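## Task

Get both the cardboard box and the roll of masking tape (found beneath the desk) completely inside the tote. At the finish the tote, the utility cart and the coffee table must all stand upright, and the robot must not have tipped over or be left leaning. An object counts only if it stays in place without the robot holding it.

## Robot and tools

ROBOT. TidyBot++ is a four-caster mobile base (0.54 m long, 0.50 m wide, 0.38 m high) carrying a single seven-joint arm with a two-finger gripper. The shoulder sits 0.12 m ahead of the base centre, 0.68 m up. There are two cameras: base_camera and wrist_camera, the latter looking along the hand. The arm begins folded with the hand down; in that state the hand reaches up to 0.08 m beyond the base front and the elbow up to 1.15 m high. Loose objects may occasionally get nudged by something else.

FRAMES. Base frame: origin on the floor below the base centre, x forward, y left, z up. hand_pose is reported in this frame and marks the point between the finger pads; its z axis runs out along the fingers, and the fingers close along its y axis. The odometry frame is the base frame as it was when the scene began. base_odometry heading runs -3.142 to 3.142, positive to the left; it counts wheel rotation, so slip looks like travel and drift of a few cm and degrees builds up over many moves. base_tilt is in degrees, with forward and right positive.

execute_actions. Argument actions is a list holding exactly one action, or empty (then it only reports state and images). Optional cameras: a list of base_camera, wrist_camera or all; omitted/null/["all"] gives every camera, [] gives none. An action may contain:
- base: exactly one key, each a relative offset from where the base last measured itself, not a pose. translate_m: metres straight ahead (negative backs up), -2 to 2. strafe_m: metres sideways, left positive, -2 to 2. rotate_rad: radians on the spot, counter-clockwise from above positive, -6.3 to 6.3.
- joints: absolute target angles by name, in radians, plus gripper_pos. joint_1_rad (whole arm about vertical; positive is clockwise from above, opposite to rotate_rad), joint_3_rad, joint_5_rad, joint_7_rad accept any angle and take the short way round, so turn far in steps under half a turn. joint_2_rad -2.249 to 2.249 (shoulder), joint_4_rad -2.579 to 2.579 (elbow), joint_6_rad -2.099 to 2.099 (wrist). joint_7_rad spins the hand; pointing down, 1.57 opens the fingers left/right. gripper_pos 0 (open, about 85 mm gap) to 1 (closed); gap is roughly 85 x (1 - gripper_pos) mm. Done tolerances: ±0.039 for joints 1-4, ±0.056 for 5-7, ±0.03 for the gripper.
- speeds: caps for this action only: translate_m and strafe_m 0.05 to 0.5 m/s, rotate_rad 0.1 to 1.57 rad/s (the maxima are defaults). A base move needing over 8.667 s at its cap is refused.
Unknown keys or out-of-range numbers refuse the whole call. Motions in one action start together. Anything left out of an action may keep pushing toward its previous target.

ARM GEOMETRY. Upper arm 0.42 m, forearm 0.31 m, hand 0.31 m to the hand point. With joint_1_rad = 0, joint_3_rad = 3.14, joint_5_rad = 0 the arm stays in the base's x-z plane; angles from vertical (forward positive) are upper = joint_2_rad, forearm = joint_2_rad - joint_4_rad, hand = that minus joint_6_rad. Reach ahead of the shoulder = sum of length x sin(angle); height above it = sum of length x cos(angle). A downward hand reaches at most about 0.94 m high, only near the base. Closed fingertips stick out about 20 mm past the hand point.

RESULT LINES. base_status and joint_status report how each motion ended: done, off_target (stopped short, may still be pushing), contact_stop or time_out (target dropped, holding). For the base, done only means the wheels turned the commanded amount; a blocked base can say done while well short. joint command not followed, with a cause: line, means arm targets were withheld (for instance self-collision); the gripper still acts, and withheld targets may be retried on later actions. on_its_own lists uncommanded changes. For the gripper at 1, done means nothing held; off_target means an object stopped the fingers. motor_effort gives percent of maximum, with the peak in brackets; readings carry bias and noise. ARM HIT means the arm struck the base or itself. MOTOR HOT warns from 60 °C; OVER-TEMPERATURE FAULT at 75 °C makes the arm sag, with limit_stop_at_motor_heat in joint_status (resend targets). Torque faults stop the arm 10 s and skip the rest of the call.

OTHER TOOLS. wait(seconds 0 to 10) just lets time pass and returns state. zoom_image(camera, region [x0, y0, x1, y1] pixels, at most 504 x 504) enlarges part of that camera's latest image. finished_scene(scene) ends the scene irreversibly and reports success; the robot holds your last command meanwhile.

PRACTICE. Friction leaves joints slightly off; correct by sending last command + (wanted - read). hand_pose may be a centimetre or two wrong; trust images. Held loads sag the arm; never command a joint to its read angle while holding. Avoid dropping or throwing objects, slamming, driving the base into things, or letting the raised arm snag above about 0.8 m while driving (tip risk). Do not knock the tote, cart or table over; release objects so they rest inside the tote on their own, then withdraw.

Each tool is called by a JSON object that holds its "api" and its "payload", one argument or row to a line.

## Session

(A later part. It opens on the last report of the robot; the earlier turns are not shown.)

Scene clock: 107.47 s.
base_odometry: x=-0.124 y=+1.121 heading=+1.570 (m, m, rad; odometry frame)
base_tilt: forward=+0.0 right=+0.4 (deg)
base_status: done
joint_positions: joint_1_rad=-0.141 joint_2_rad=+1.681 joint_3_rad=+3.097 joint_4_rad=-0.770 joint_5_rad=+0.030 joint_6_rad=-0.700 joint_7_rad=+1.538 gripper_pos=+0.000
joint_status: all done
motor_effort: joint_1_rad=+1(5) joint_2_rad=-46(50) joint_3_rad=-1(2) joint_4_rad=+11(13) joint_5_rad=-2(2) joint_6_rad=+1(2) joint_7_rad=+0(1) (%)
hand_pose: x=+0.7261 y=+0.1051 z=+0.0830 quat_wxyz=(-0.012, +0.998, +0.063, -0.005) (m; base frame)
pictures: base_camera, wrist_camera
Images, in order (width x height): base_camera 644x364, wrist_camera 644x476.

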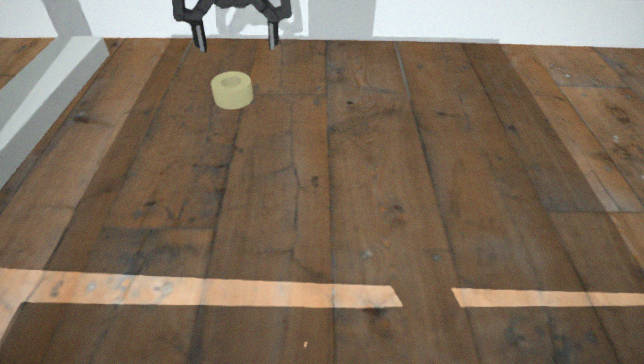

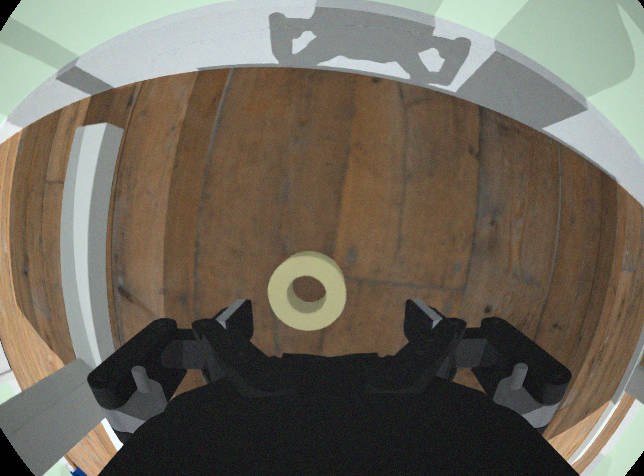

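{"api": "execute_actions", "payload": {
  "actions": [
    {"base":{"strafe_m":0.015}}
  ],
  "cameras": []
}}

{"api": "execute_actions", "payload": {
  "actions": [
    {"base":{"translate_m":0.015},"joints":{"joint_2_rad":1.75,"joint_4_rad":-0.75,"joint_6_rad":-0.63}}
  ]
}}

Scene clock: 112.10 s.
base_odometry: x=-0.139 y=+1.121 heading=+1.569 (m, m, rad; odometry frame)
base_tilt: forward=+0.0 right=+0.4 (deg)
base_status: done
joint_positions: joint_1_rad=-0.146 joint_2_rad=+1.681 joint_3_rad=+3.097 joint_4_rad=-0.770 joint_5_rad=+0.030 joint_6_rad=-0.700 joint_7_rad=+1.538 gripper_pos=+0.000
joint_status: not commanded
motor_effort: joint_1_rad=+1(3) joint_2_rad=-46(47) joint_3_rad=-1(4) joint_4_rad=+11(11) joint_5_rad=-1(2) joint_6_rad=+1(1) joint_7_rad=+1(0) (%)
hand_pose: x=+0.7256 y=+0.1082 z=+0.0830 quat_wxyz=(-0.012, +0.998, +0.066, -0.005) (m; base frame)
pictures: none
No camera images: the call's "cameras" was empty. Leave "cameras" out to get every camera's image.

Scene clock: 113.07 s.
base_odometry: x=-0.139 y=+1.136 heading=+1.570 (m, m, rad; odometry frame)
base_tilt: forward=+0.0 right=+0.5 (deg)
base_status: done
joint_positions: joint_1_rad=-0.146 joint_2_rad=+1.744 joint_3_rad=+3.097 joint_4_rad=-0.755 joint_5_rad=+0.030 joint_6_rad=-0.649 joint_7_rad=+1.538 gripper_pos=+0.000
joint_status: all done
motor_effort: joint_1_rad=+1(3) joint_2_rad=-45(47) joint_3_rad=-1(3) joint_4_rad=+10(13) joint_5_rad=-2(2) joint_6_rad=+1(1) joint_7_rad=+0(1) (%)
hand_pose: x=+0.7107 y=+0.1061 z=+0.0471 quat_wxyz=(-0.012, +0.998, +0.065, -0.004) (m; base frame)
pictures: base_camera, wrist_camera
Images, in order (width x height): base_camera 644x364, wrist_camera 644x476.

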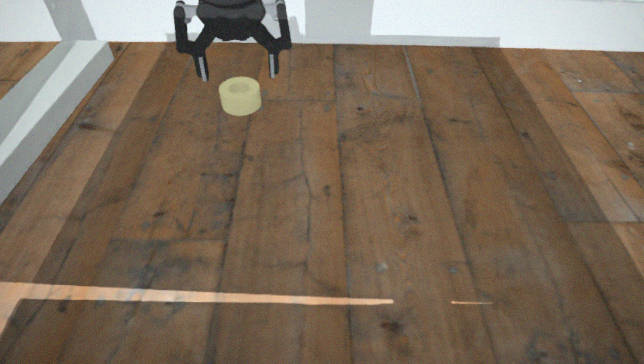

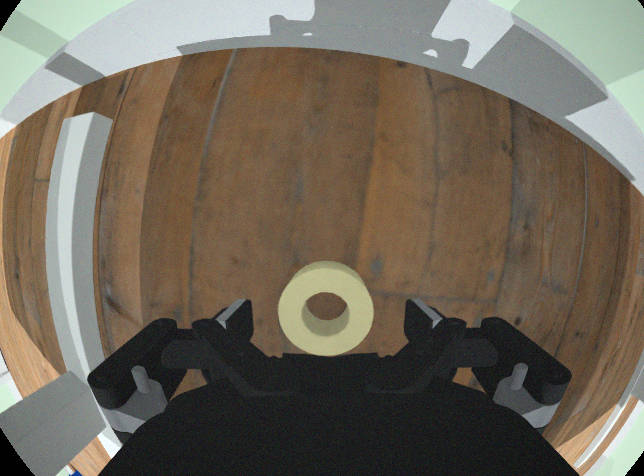

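{"api": "execute_actions", "payload": {
  "actions": [
    {"joints":{"joint_2_rad":1.797,"joint_4_rad":-0.745,"joint_6_rad":-0.59}}
  ]
}}

Scene clock: 116.13 s.
base_odometry: x=-0.139 y=+1.136 heading=+1.570 (m, m, rad; odometry frame)
base_tilt: forward=-0.1 right=+0.4 (deg)
base_status: not commanded
joint_positions: joint_1_rad=-0.146 joint_2_rad=+1.791 joint_3_rad=+3.097 joint_4_rad=-0.753 joint_5_rad=+0.030 joint_6_rad=-0.610 joint_7_rad=+1.538 gripper_pos=+0.000
joint_status: all done
motor_effort: joint_1_rad=+0(1) joint_2_rad=-44(46) joint_3_rad=-1(1) joint_4_rad=+9(11) joint_5_rad=-2(2) joint_6_rad=+0(2) joint_7_rad=+0(0) (%)
hand_pose: x=+0.6944 y=+0.1038 z=+0.0199 quat_wxyz=(-0.012, +0.998, +0.064, -0.007) (m; base frame)
pictures: base_camera, wrist_camera
Images, in order (width x height): base_camera 644x364, wrist_camera 644x476.

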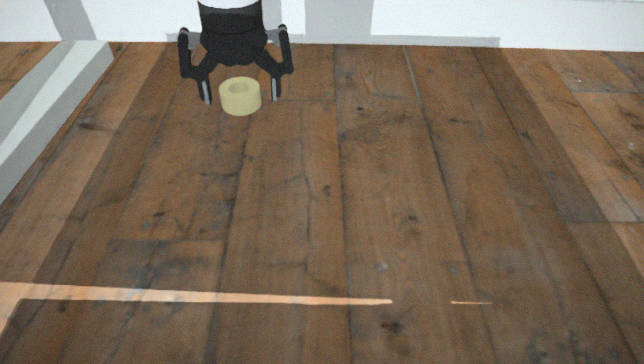

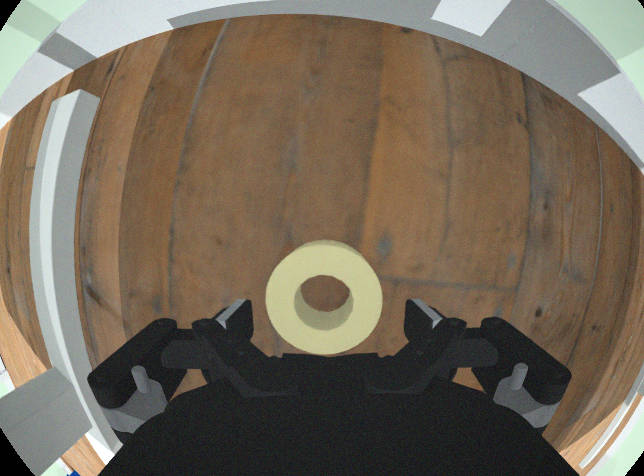

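{"api": "execute_actions", "payload": {
  "actions": [
    {"base":{"translate_m":0.013}}
  ],
  "cameras": []
}}

{"api": "execute_actions", "payload": {
  "actions": [
    {"joints":{"gripper_pos":1}}
  ]
}}

Scene clock: 118.77 s.
base_odometry: x=-0.139 y=+1.149 heading=+1.570 (m, m, rad; odometry frame)
base_tilt: forward=-0.1 right=+0.4 (deg)
base_status: done
joint_positions: joint_1_rad=-0.146 joint_2_rad=+1.791 joint_3_rad=+3.097 joint_4_rad=-0.749 joint_5_rad=+0.030 joint_6_rad=-0.609 joint_7_rad=+1.538 gripper_pos=+0.000
joint_status: not commanded
motor_effort: joint_1_rad=+0(3) joint_2_rad=-44(46) joint_3_rad=-2(2) joint_4_rad=+10(11) joint_5_rad=-2(2) joint_6_rad=+1(1) joint_7_rad=+1(0) (%)
hand_pose: x=+0.6964 y=+0.1041 z=+0.0203 quat_wxyz=(-0.013, +0.998, +0.064, -0.005) (m; base frame)
pictures: none
No camera images: the call's "cameras" was empty. Leave "cameras" out to get every camera's image.

Scene clock: 119.87 s.
base_odometry: x=-0.139 y=+1.149 heading=+1.570 (m, m, rad; odometry frame)
base_tilt: forward=+0.0 right=+0.4 (deg)
base_status: not commanded
joint_positions: joint_1_rad=-0.146 joint_2_rad=+1.789 joint_3_rad=+3.097 joint_4_rad=-0.749 joint_5_rad=+0.030 joint_6_rad=-0.609 joint_7_rad=+1.538 gripper_pos=+0.397
joint_status: gripper_pos off_target (ended at +0.397, target +1.000)
motor_effort: joint_1_rad=+1(1) joint_2_rad=-43(46) joint_3_rad=-1(1) joint_4_rad=+10(11) joint_5_rad=-2(2) joint_6_rad=+1(4) joint_7_rad=+0(0) (%)
hand_pose: x=+0.6978 y=+0.1043 z=+0.0215 quat_wxyz=(-0.013, +0.998, +0.064, -0.004) (m; base frame)
pictures: base_camera, wrist_camera
Images, in order (width x height): base_camera 644x364, wrist_camera 644x476.

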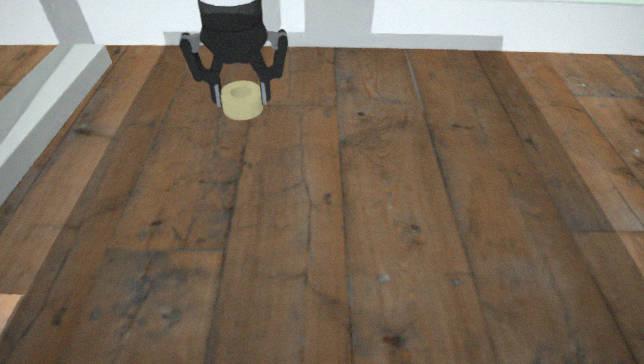

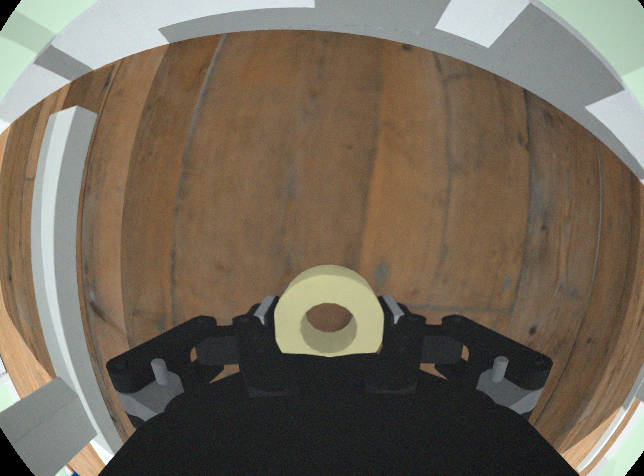

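{"api": "execute_actions", "payload": {
  "actions": [
    {"joints":{"joint_1_rad":0,"joint_2_rad":1.55,"joint_4_rad":-0.92,"joint_6_rad":-0.67}}
  ],
  "cameras": ["wrist_camera"]
}}

{"api": "execute_actions", "payload": {
  "actions": [
    {"base":{"translate_m":-0.75}}
  ],
  "cameras": ["wrist_camera"]
}}

Scene clock: 124.00 s.
base_odometry: x=-0.139 y=+1.149 heading=+1.570 (m, m, rad; odometry frame)
base_tilt: forward=+0.0 right=+0.5 (deg)
base_status: not commanded
joint_positions: joint_1_rad=-0.007 joint_2_rad=+1.547 joint_3_rad=+3.098 joint_4_rad=-0.909 joint_5_rad=+0.030 joint_6_rad=-0.649 joint_7_rad=+1.538 gripper_pos=+0.397
joint_status: all done
motor_effort: joint_1_rad=+1(2) joint_2_rad=-47(50) joint_3_rad=-1(2) joint_4_rad=+11(11) joint_5_rad=-2(2) joint_6_rad=+1(1) joint_7_rad=+1(0) (%)
hand_pose: x=+0.7497 y=+0.0242 z=+0.1380 quat_wxyz=(-0.013, +1.000, -0.001, +0.018) (m; base frame)
pictures: wrist_camera
Images, in order (width x height): wrist_camera 644x476.

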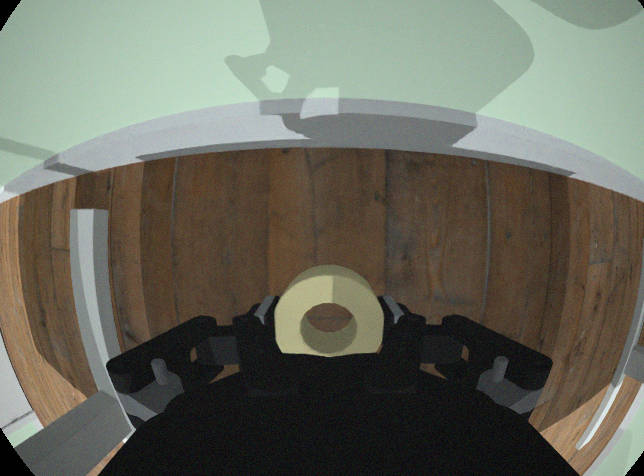

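Scene clock: 126.93 s.
base_odometry: x=-0.139 y=+0.399 heading=+1.570 (m, m, rad; odometry frame)
base_tilt: forward=+0.0 right=+0.5 (deg)
base_status: done
joint_positions: joint_1_rad=-0.007 joint_2_rad=+1.547 joint_3_rad=+3.098 joint_4_rad=-0.914 joint_5_rad=+0.030 joint_6_rad=-0.652 joint_7_rad=+1.538 gripper_pos=+0.397
joint_status: not commanded
motor_effort: joint_1_rad=+1(5) joint_2_rad=-46(49) joint_3_rad=-2(2) joint_4_rad=+11(13) joint_5_rad=-2(1) joint_6_rad=+1(2) joint_7_rad=+0(0) (%)
hand_pose: x=+0.7460 y=+0.0239 z=+0.1370 quat_wxyz=(-0.013, +1.000, -0.001, +0.014) (m; base frame)
pictures: wrist_camera
Images, in order (width x height): wrist_camera 644x476.

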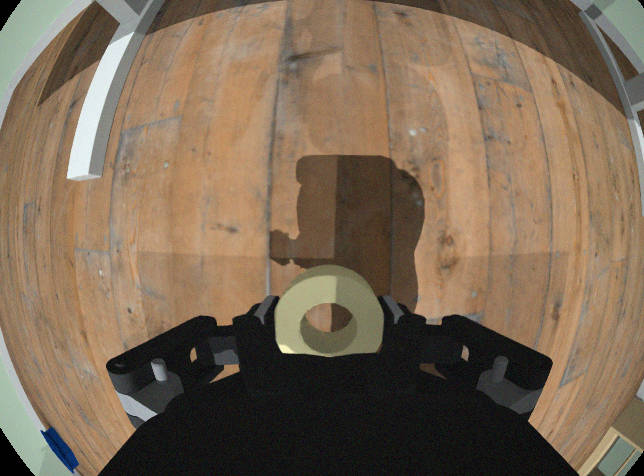

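{"api": "execute_actions", "payload": {
  "actions": [
    {"base":{"translate_m":-0.25},"joints":{"joint_2_rad":0.95,"joint_4_rad":-1.9,"joint_6_rad":-0.29}}
  ],
  "cameras": []
}}

{"api": "execute_actions", "payload": {
  "actions": [
    {"base":{"rotate_rad":1.67}}
  ],
  "cameras": []
}}

{"api": "execute_actions", "payload": {
  "actions": [
    {"base":{"translate_m":0.7},"joints":{"joint_2_rad":1.0,"joint_4_rad":-1.25,"joint_6_rad":-0.89}}
  ]
}}

Scene clock: 133.60 s.
base_odometry: x=-0.140 y=+0.149 heading=+1.570 (m, m, rad; odometry frame)
base_tilt: forward=-0.1 right=+0.5 (deg)
base_status: done
joint_positions: joint_1_rad=-0.007 joint_2_rad=+0.966 joint_3_rad=+3.098 joint_4_rad=-1.888 joint_5_rad=+0.030 joint_6_rad=-0.313 joint_7_rad=+1.538 gripper_pos=+0.397
joint_status: all done
motor_effort: joint_1_rad=+1(3) joint_2_rad=-34(47) joint_3_rad=-1(2) joint_4_rad=+4(10) joint_5_rad=-1(2) joint_6_rad=+0(0) joint_7_rad=+0(0) (%)
hand_pose: x=+0.5455 y=+0.0250 z=+0.3092 quat_wxyz=(-0.013, +1.000, +0.014, -0.013) (m; base frame)
pictures: none
No camera images: the call's "cameras" was empty. Leave "cameras" out to get every camera's image.

Scene clock: 136.13 s.
base_odometry: x=-0.140 y=+0.149 heading=-3.044 (m, m, rad; odometry frame)
base_tilt: forward=-0.1 right=+0.4 (deg)
base_status: done
joint_positions: joint_1_rad=-0.009 joint_2_rad=+0.966 joint_3_rad=+3.096 joint_4_rad=-1.888 joint_5_rad=+0.030 joint_6_rad=-0.304 joint_7_rad=+1.538 gripper_pos=+0.397
joint_status: not commanded
motor_effort: joint_1_rad=+1(5) joint_2_rad=-34(35) joint_3_rad=-1(3) joint_4_rad=+4(5) joint_5_rad=-2(2) joint_6_rad=+1(1) joint_7_rad=+0(0) (%)
hand_pose: x=+0.5484 y=+0.0273 z=+0.3092 quat_wxyz=(-0.014, +1.000, +0.015, -0.008) (m; base frame)
pictures: none
No camera images: the call's "cameras" was empty. Leave "cameras" out to get every camera's image.

Scene clock: 138.90 s.
base_odometry: x=-0.836 y=+0.079 heading=-3.043 (m, m, rad; odometry frame)
base_tilt: forward=+0.0 right=+0.5 (deg)
base_status: done
joint_positions: joint_1_rad=-0.009 joint_2_rad=+0.986 joint_3_rad=+3.096 joint_4_rad=-1.258 joint_5_rad=+0.030 joint_6_rad=-0.867 joint_7_rad=+1.538 gripper_pos=+0.397
joint_status: all done
motor_effort: joint_1_rad=+1(0) joint_2_rad=-43(43) joint_3_rad=-1(2) joint_4_rad=+14(14) joint_5_rad=-2(2) joint_6_rad=+1(2) joint_7_rad=+0(0) (%)
hand_pose: x=+0.7244 y=+0.0251 z=+0.4076 quat_wxyz=(-0.008, +1.000, +0.010, +0.015) (m; base frame)
pictures: base_camera, wrist_camera
Images, in order (width x height): base_camera 644x364, wrist_camera 644x476.

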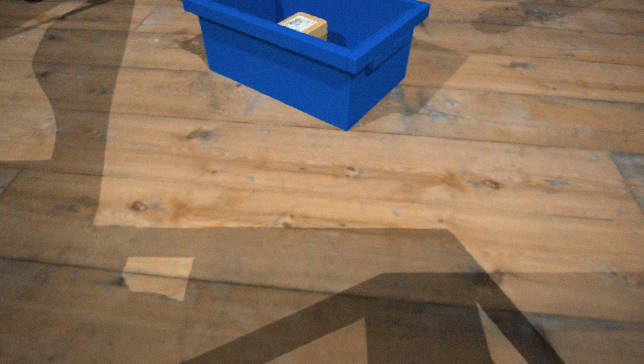

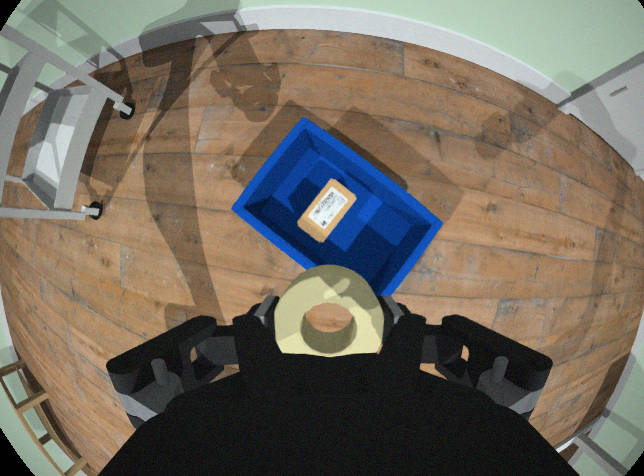

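{"api": "execute_actions", "payload": {
  "actions": [
    {"base":{"strafe_m":-0.11},"joints":{"joint_7_rad":0.93,"joint_2_rad":1.3,"joint_4_rad":-1.02,"joint_6_rad":-0.82}}
  ]
}}

Scene clock: 149.90 s.
base_odometry: x=-0.847 y=+0.189 heading=-3.042 (m, m, rad; odometry frame)
base_tilt: forward=+0.0 right=+0.5 (deg)
base_status: done
joint_positions: joint_1_rad=+0.004 joint_2_rad=+1.306 joint_3_rad=+3.103 joint_4_rad=-1.035 joint_5_rad=+0.030 joint_6_rad=-0.842 joint_7_rad=+0.957 gripper_pos=+0.397
joint_status: all done
motor_effort: joint_1_rad=+1(5) joint_2_rad=-47(50) joint_3_rad=-1(3) joint_4_rad=+12(14) joint_5_rad=-1(1) joint_6_rad=+0(1) joint_7_rad=+0(1) (%)
hand_pose: x=+0.7375 y=+0.0139 z=+0.2625 quat_wxyz=(-0.001, +0.957, -0.289, -0.022) (m; base frame)
pictures: base_camera, wrist_camera
Images, in order (width x height): base_camera 644x364, wrist_camera 644x476.

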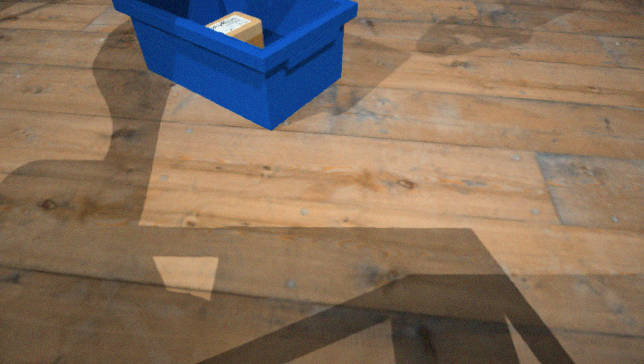

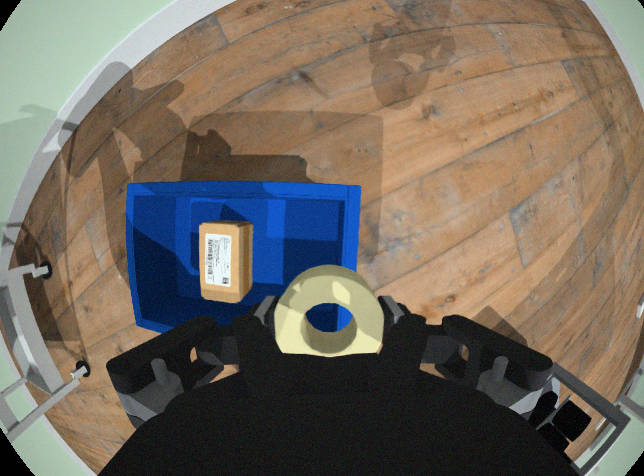

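{"api": "execute_actions", "payload": {
  "actions": [
    {"base":{"translate_m":0.075}}
  ],
  "cameras": []
}}

{"api": "execute_actions", "payload": {
  "actions": [
    {"base":{"strafe_m":0.016},"joints":{"joint_2_rad":1.45,"joint_4_rad":-0.93,"joint_6_rad":-0.76}}
  ]
}}

Scene clock: 154.87 s.
base_odometry: x=-0.922 y=+0.182 heading=-3.043 (m, m, rad; odometry frame)
base_tilt: forward=+0.0 right=+0.4 (deg)
base_status: done
joint_positions: joint_1_rad=+0.004 joint_2_rad=+1.306 joint_3_rad=+3.103 joint_4_rad=-1.027 joint_5_rad=+0.030 joint_6_rad=-0.839 joint_7_rad=+0.957 gripper_pos=+0.397
joint_status: not commanded
motor_effort: joint_1_rad=+1(2) joint_2_rad=-46(50) joint_3_rad=-1(2) joint_4_rad=+12(15) joint_5_rad=-2(1) joint_6_rad=+1(0) joint_7_rad=+1(0) (%)
hand_pose: x=+0.7429 y=+0.0139 z=+0.2641 quat_wxyz=(-0.003, +0.957, -0.289, -0.017) (m; base frame)
pictures: none
No camera images: the call's "cameras" was empty. Leave "cameras" out to get every camera's image.

Scene clock: 156.23 s.
base_odometry: x=-0.921 y=+0.166 heading=-3.043 (m, m, rad; odometry frame)
base_tilt: forward=+0.0 right=+0.4 (deg)
base_status: done
joint_positions: joint_1_rad=-0.001 joint_2_rad=+1.455 joint_3_rad=+3.102 joint_4_rad=-0.942 joint_5_rad=+0.030 joint_6_rad=-0.781 joint_7_rad=+0.957 gripper_pos=+0.397
joint_status: all done
motor_effort: joint_1_rad=+1(3) joint_2_rad=-47(51) joint_3_rad=-2(3) joint_4_rad=+11(13) joint_5_rad=-2(2) joint_6_rad=+0(0) joint_7_rad=+1(0) (%)
hand_pose: x=+0.7385 y=+0.0181 z=+0.1887 quat_wxyz=(-0.003, +0.957, -0.289, -0.020) (m; base frame)
pictures: base_camera, wrist_camera
Images, in order (width x height): base_camera 644x364, wrist_camera 644x476.

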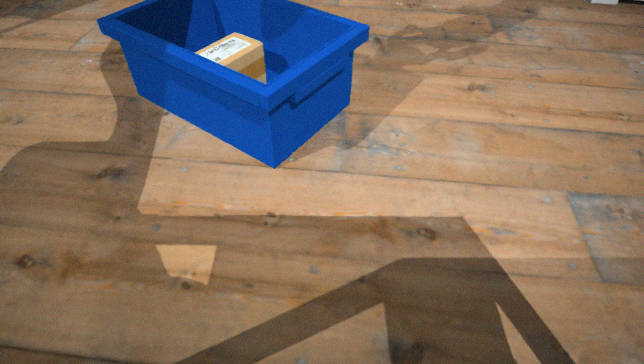

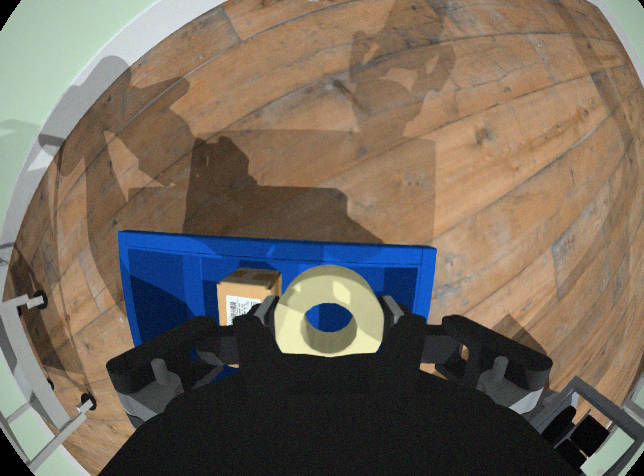

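{"api": "execute_actions", "payload": {
  "actions": [
    {"base":{"translate_m":-0.035}}
  ],
  "cameras": []
}}

{"api": "execute_actions", "payload": {
  "actions": [
    {"base":{"strafe_m":0.014}}
  ]
}}

Scene clock: 160.80 s.
base_odometry: x=-0.886 y=+0.169 heading=-3.043 (m, m, rad; odometry frame)
base_tilt: forward=+0.0 right=+0.5 (deg)
base_status: done
joint_positions: joint_1_rad=-0.001 joint_2_rad=+1.455 joint_3_rad=+3.102 joint_4_rad=-0.939 joint_5_rad=+0.030 joint_6_rad=-0.779 joint_7_rad=+0.957 gripper_pos=+0.397
joint_status: not commanded
motor_effort: joint_1_rad=+1(2) joint_2_rad=-46(49) joint_3_rad=-2(2) joint_4_rad=+12(13) joint_5_rad=-2(1) joint_6_rad=+0(0) joint_7_rad=+0(0) (%)
hand_pose: x=+0.7408 y=+0.0180 z=+0.1894 quat_wxyz=(-0.004, +0.957, -0.289, -0.018) (m; base frame)
pictures: none
No camera images: the call's "cameras" was empty. Leave "cameras" out to get every camera's image.

Scene clock: 161.57 s.
base_odometry: x=-0.884 y=+0.155 heading=-3.043 (m, m, rad; odometry frame)
base_tilt: forward=-0.1 right=+0.5 (deg)
base_status: done
joint_positions: joint_1_rad=-0.005 joint_2_rad=+1.455 joint_3_rad=+3.101 joint_4_rad=-0.939 joint_5_rad=+0.030 joint_6_rad=-0.779 joint_7_rad=+0.957 gripper_pos=+0.397
joint_status: not commanded
motor_effort: joint_1_rad=+1(4) joint_2_rad=-47(49) joint_3_rad=-1(3) joint_4_rad=+11(13) joint_5_rad=-1(2) joint_6_rad=+0(0) joint_7_rad=+1(1) (%)
hand_pose: x=+0.7407 y=+0.0205 z=+0.1894 quat_wxyz=(-0.005, +0.958, -0.287, -0.018) (m; base frame)
pictures: base_camera, wrist_camera
Images, in order (width x height): base_camera 644x364, wrist_camera 644x476.

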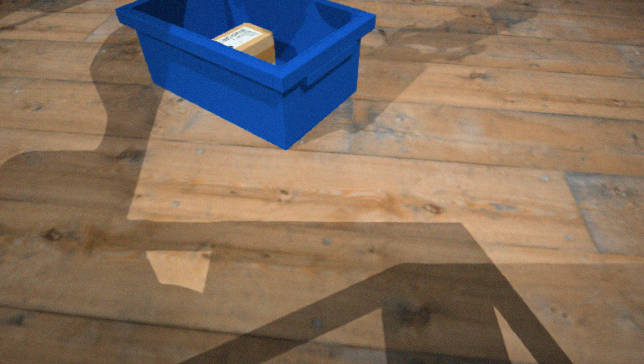

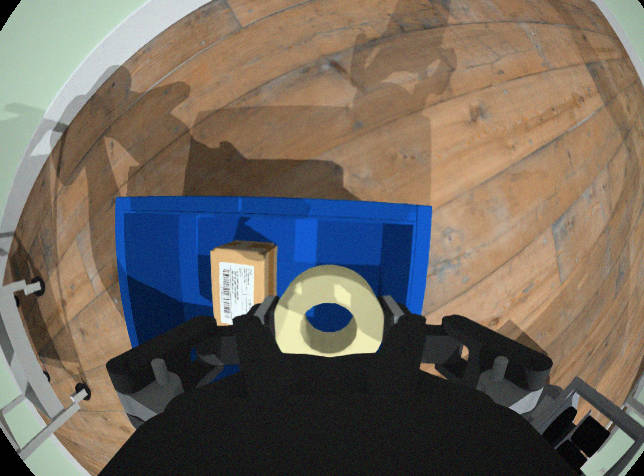

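{"api": "execute_actions", "payload": {
  "actions": [
    {"joints":{"joint_2_rad":1.6,"joint_4_rad":-0.86,"joint_6_rad":-0.69}}
  ]
}}

Scene clock: 166.23 s.
base_odometry: x=-0.884 y=+0.155 heading=-3.043 (m, m, rad; odometry frame)
base_tilt: forward=-0.1 right=+0.4 (deg)
base_status: not commanded
joint_positions: joint_1_rad=-0.005 joint_2_rad=+1.606 joint_3_rad=+3.101 joint_4_rad=-0.871 joint_5_rad=+0.030 joint_6_rad=-0.712 joint_7_rad=+0.957 gripper_pos=+0.397
joint_status: all done
motor_effort: joint_1_rad=+1(1) joint_2_rad=-46(51) joint_3_rad=-2(1) joint_4_rad=+10(12) joint_5_rad=-2(2) joint_6_rad=+0(0) joint_7_rad=+1(1) (%)
hand_pose: x=+0.7183 y=+0.0204 z=+0.1091 quat_wxyz=(-0.003, +0.957, -0.289, -0.026) (m; base frame)
pictures: base_camera, wrist_camera
Images, in order (width x height): base_camera 644x364, wrist_camera 644x476.

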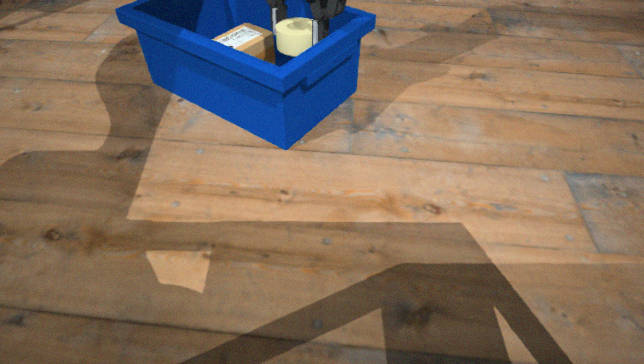

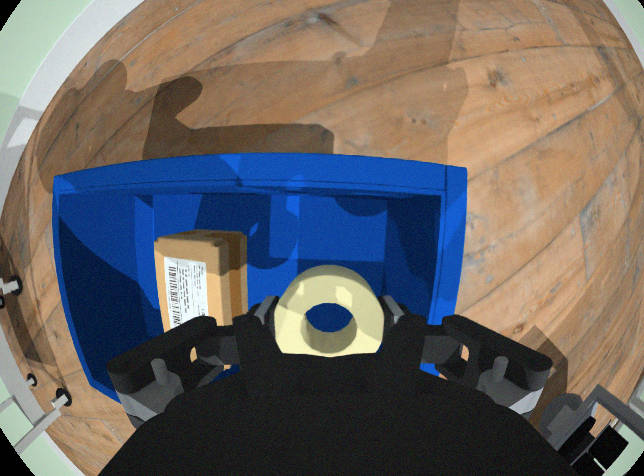

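{"api": "execute_actions", "payload": {
  "actions": [
    {"base":{"strafe_m":0.012},"joints":{"joint_2_rad":1.67,"joint_4_rad":-0.84,"joint_6_rad":-0.64}}
  ]
}}

Scene clock: 175.07 s.
base_odometry: x=-0.883 y=+0.143 heading=-3.043 (m, m, rad; odometry frame)
base_tilt: forward=+0.0 right=+0.5 (deg)
base_status: done
joint_positions: joint_1_rad=-0.006 joint_2_rad=+1.665 joint_3_rad=+3.100 joint_4_rad=-0.851 joint_5_rad=+0.030 joint_6_rad=-0.659 joint_7_rad=+0.957 gripper_pos=+0.397
joint_status: all done
motor_effort: joint_1_rad=+0(4) joint_2_rad=-46(49) joint_3_rad=-1(3) joint_4_rad=+10(11) joint_5_rad=-2(2) joint_6_rad=+0(0) joint_7_rad=+0(0) (%)
hand_pose: x=+0.7121 y=+0.0220 z=+0.0774 quat_wxyz=(-0.006, +0.957, -0.289, -0.019) (m; base frame)
pictures: base_camera, wrist_camera
Images, in order (width x height): base_camera 644x364, wrist_camera 644x476.

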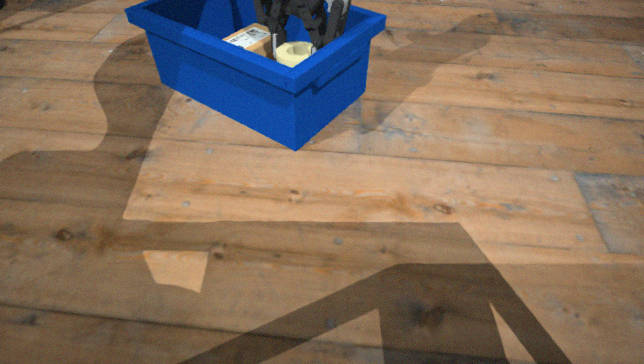

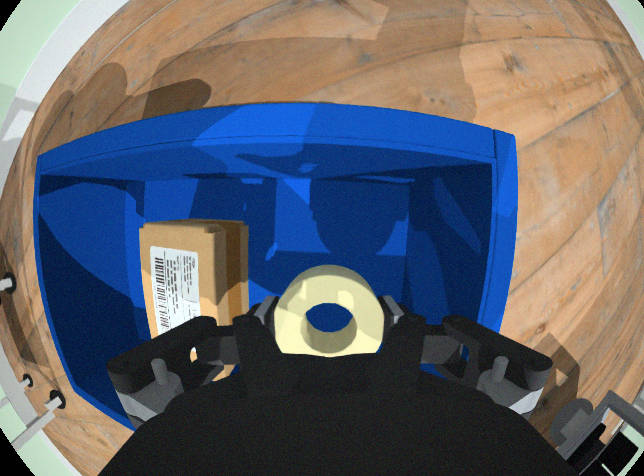

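{"api": "execute_actions", "payload": {
  "actions": [
    {"joints":{"joint_2_rad":1.695,"joint_6_rad":-0.625}}
  ]
}}

Scene clock: 177.57 s.
base_odometry: x=-0.883 y=+0.143 heading=-3.043 (m, m, rad; odometry frame)
base_tilt: forward=-0.1 right=+0.4 (deg)
base_status: not commanded
joint_positions: joint_1_rad=-0.006 joint_2_rad=+1.674 joint_3_rad=+3.100 joint_4_rad=-0.848 joint_5_rad=+0.030 joint_6_rad=-0.642 joint_7_rad=+0.957 gripper_pos=+0.397
joint_status: all done
motor_effort: joint_1_rad=+2(3) joint_2_rad=-45(44) joint_3_rad=+0(2) joint_4_rad=+9(10) joint_5_rad=-1(1) joint_6_rad=+0(0) joint_7_rad=+1(1) (%)
hand_pose: x=+0.7129 y=+0.0222 z=+0.0720 quat_wxyz=(-0.008, +0.957, -0.289, -0.014) (m; base frame)
pictures: base_camera, wrist_camera
Images, in order (width x height): base_camera 644x364, wrist_camera 644x476.

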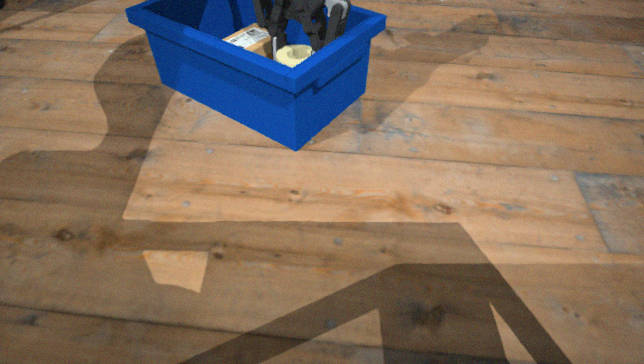

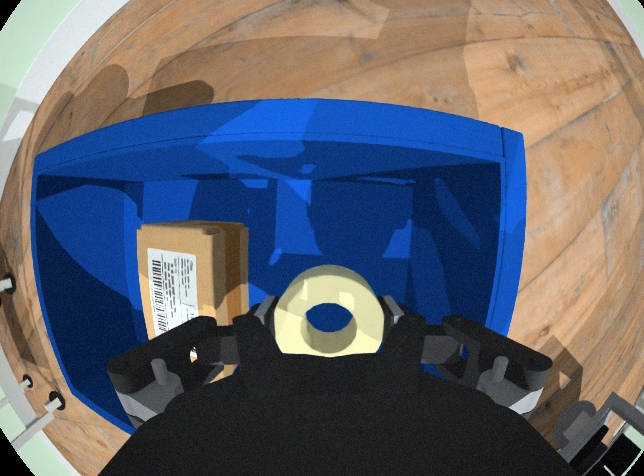

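{"api": "execute_actions", "payload": {
  "actions": [
    {"joints":{"gripper_pos":0.32,"joint_2_rad":1.66}}
  ],
  "cameras": ["wrist_camera"]
}}

{"api": "execute_actions", "payload": {
  "actions": [
    {"joints":{"joint_2_rad":1.0,"joint_4_rad":-1.25,"joint_6_rad":-0.89}}
  ]
}}

Scene clock: 180.83 s.
base_odometry: x=-0.883 y=+0.143 heading=-3.043 (m, m, rad; odometry frame)
base_tilt: forward=+0.0 right=+0.5 (deg)
base_status: not commanded
joint_positions: joint_1_rad=-0.006 joint_2_rad=+1.669 joint_3_rad=+3.100 joint_4_rad=-0.848 joint_5_rad=+0.030 joint_6_rad=-0.642 joint_7_rad=+0.957 gripper_pos=+0.320
joint_status: all done
motor_effort: joint_1_rad=+1(2) joint_2_rad=-45(48) joint_3_rad=-1(2) joint_4_rad=+9(11) joint_5_rad=-2(1) joint_6_rad=+0(0) joint_7_rad=+1(1) (%)
hand_pose: x=+0.7162 y=+0.0222 z=+0.0752 quat_wxyz=(-0.009, +0.957, -0.289, -0.012) (m; base frame)
pictures: wrist_camera
Images, in order (width x height): wrist_camera 644x476.

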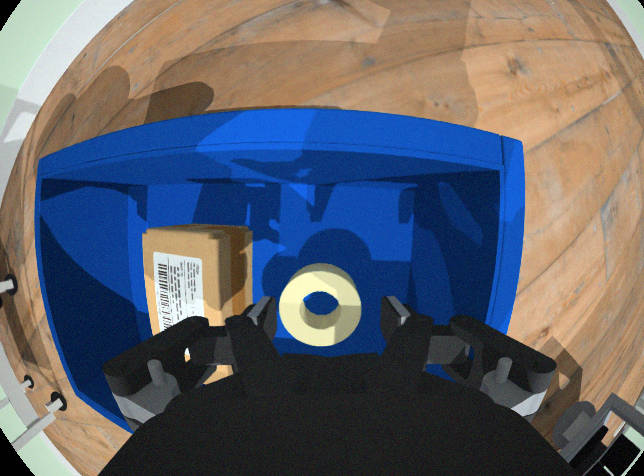

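Scene clock: 182.77 s.
base_odometry: x=-0.883 y=+0.143 heading=-3.043 (m, m, rad; odometry frame)
base_tilt: forward=-0.1 right=+0.5 (deg)
base_status: not commanded
joint_positions: joint_1_rad=-0.006 joint_2_rad=+1.008 joint_3_rad=+3.100 joint_4_rad=-1.236 joint_5_rad=+0.030 joint_6_rad=-0.869 joint_7_rad=+0.957 gripper_pos=+0.320
joint_status: all done
motor_effort: joint_1_rad=+1(2) joint_2_rad=-43(48) joint_3_rad=-1(1) joint_4_rad=+14(14) joint_5_rad=-2(2) joint_6_rad=+1(1) joint_7_rad=+0(0) (%)
hand_pose: x=+0.7290 y=+0.0215 z=+0.3998 quat_wxyz=(-0.010, +0.960, -0.280, +0.012) (m; base frame)
pictures: base_camera, wrist_camera
Images, in order (width x height): base_camera 644x364, wrist_camera 644x476.

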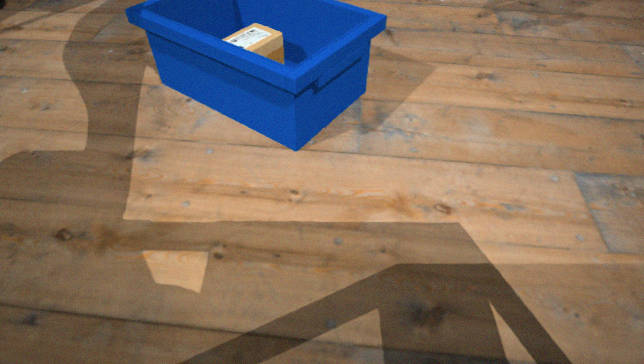

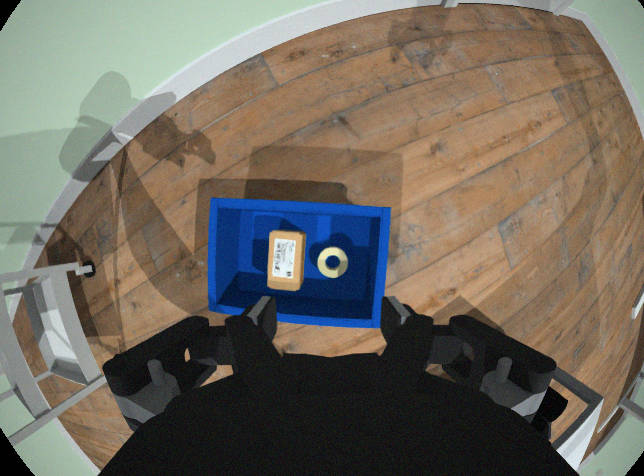

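Both items are lying flat inside the upright tote.

{"api": "finished_scene", "payload": {
  "scene": 2
}}

The scene is finished: the task was done.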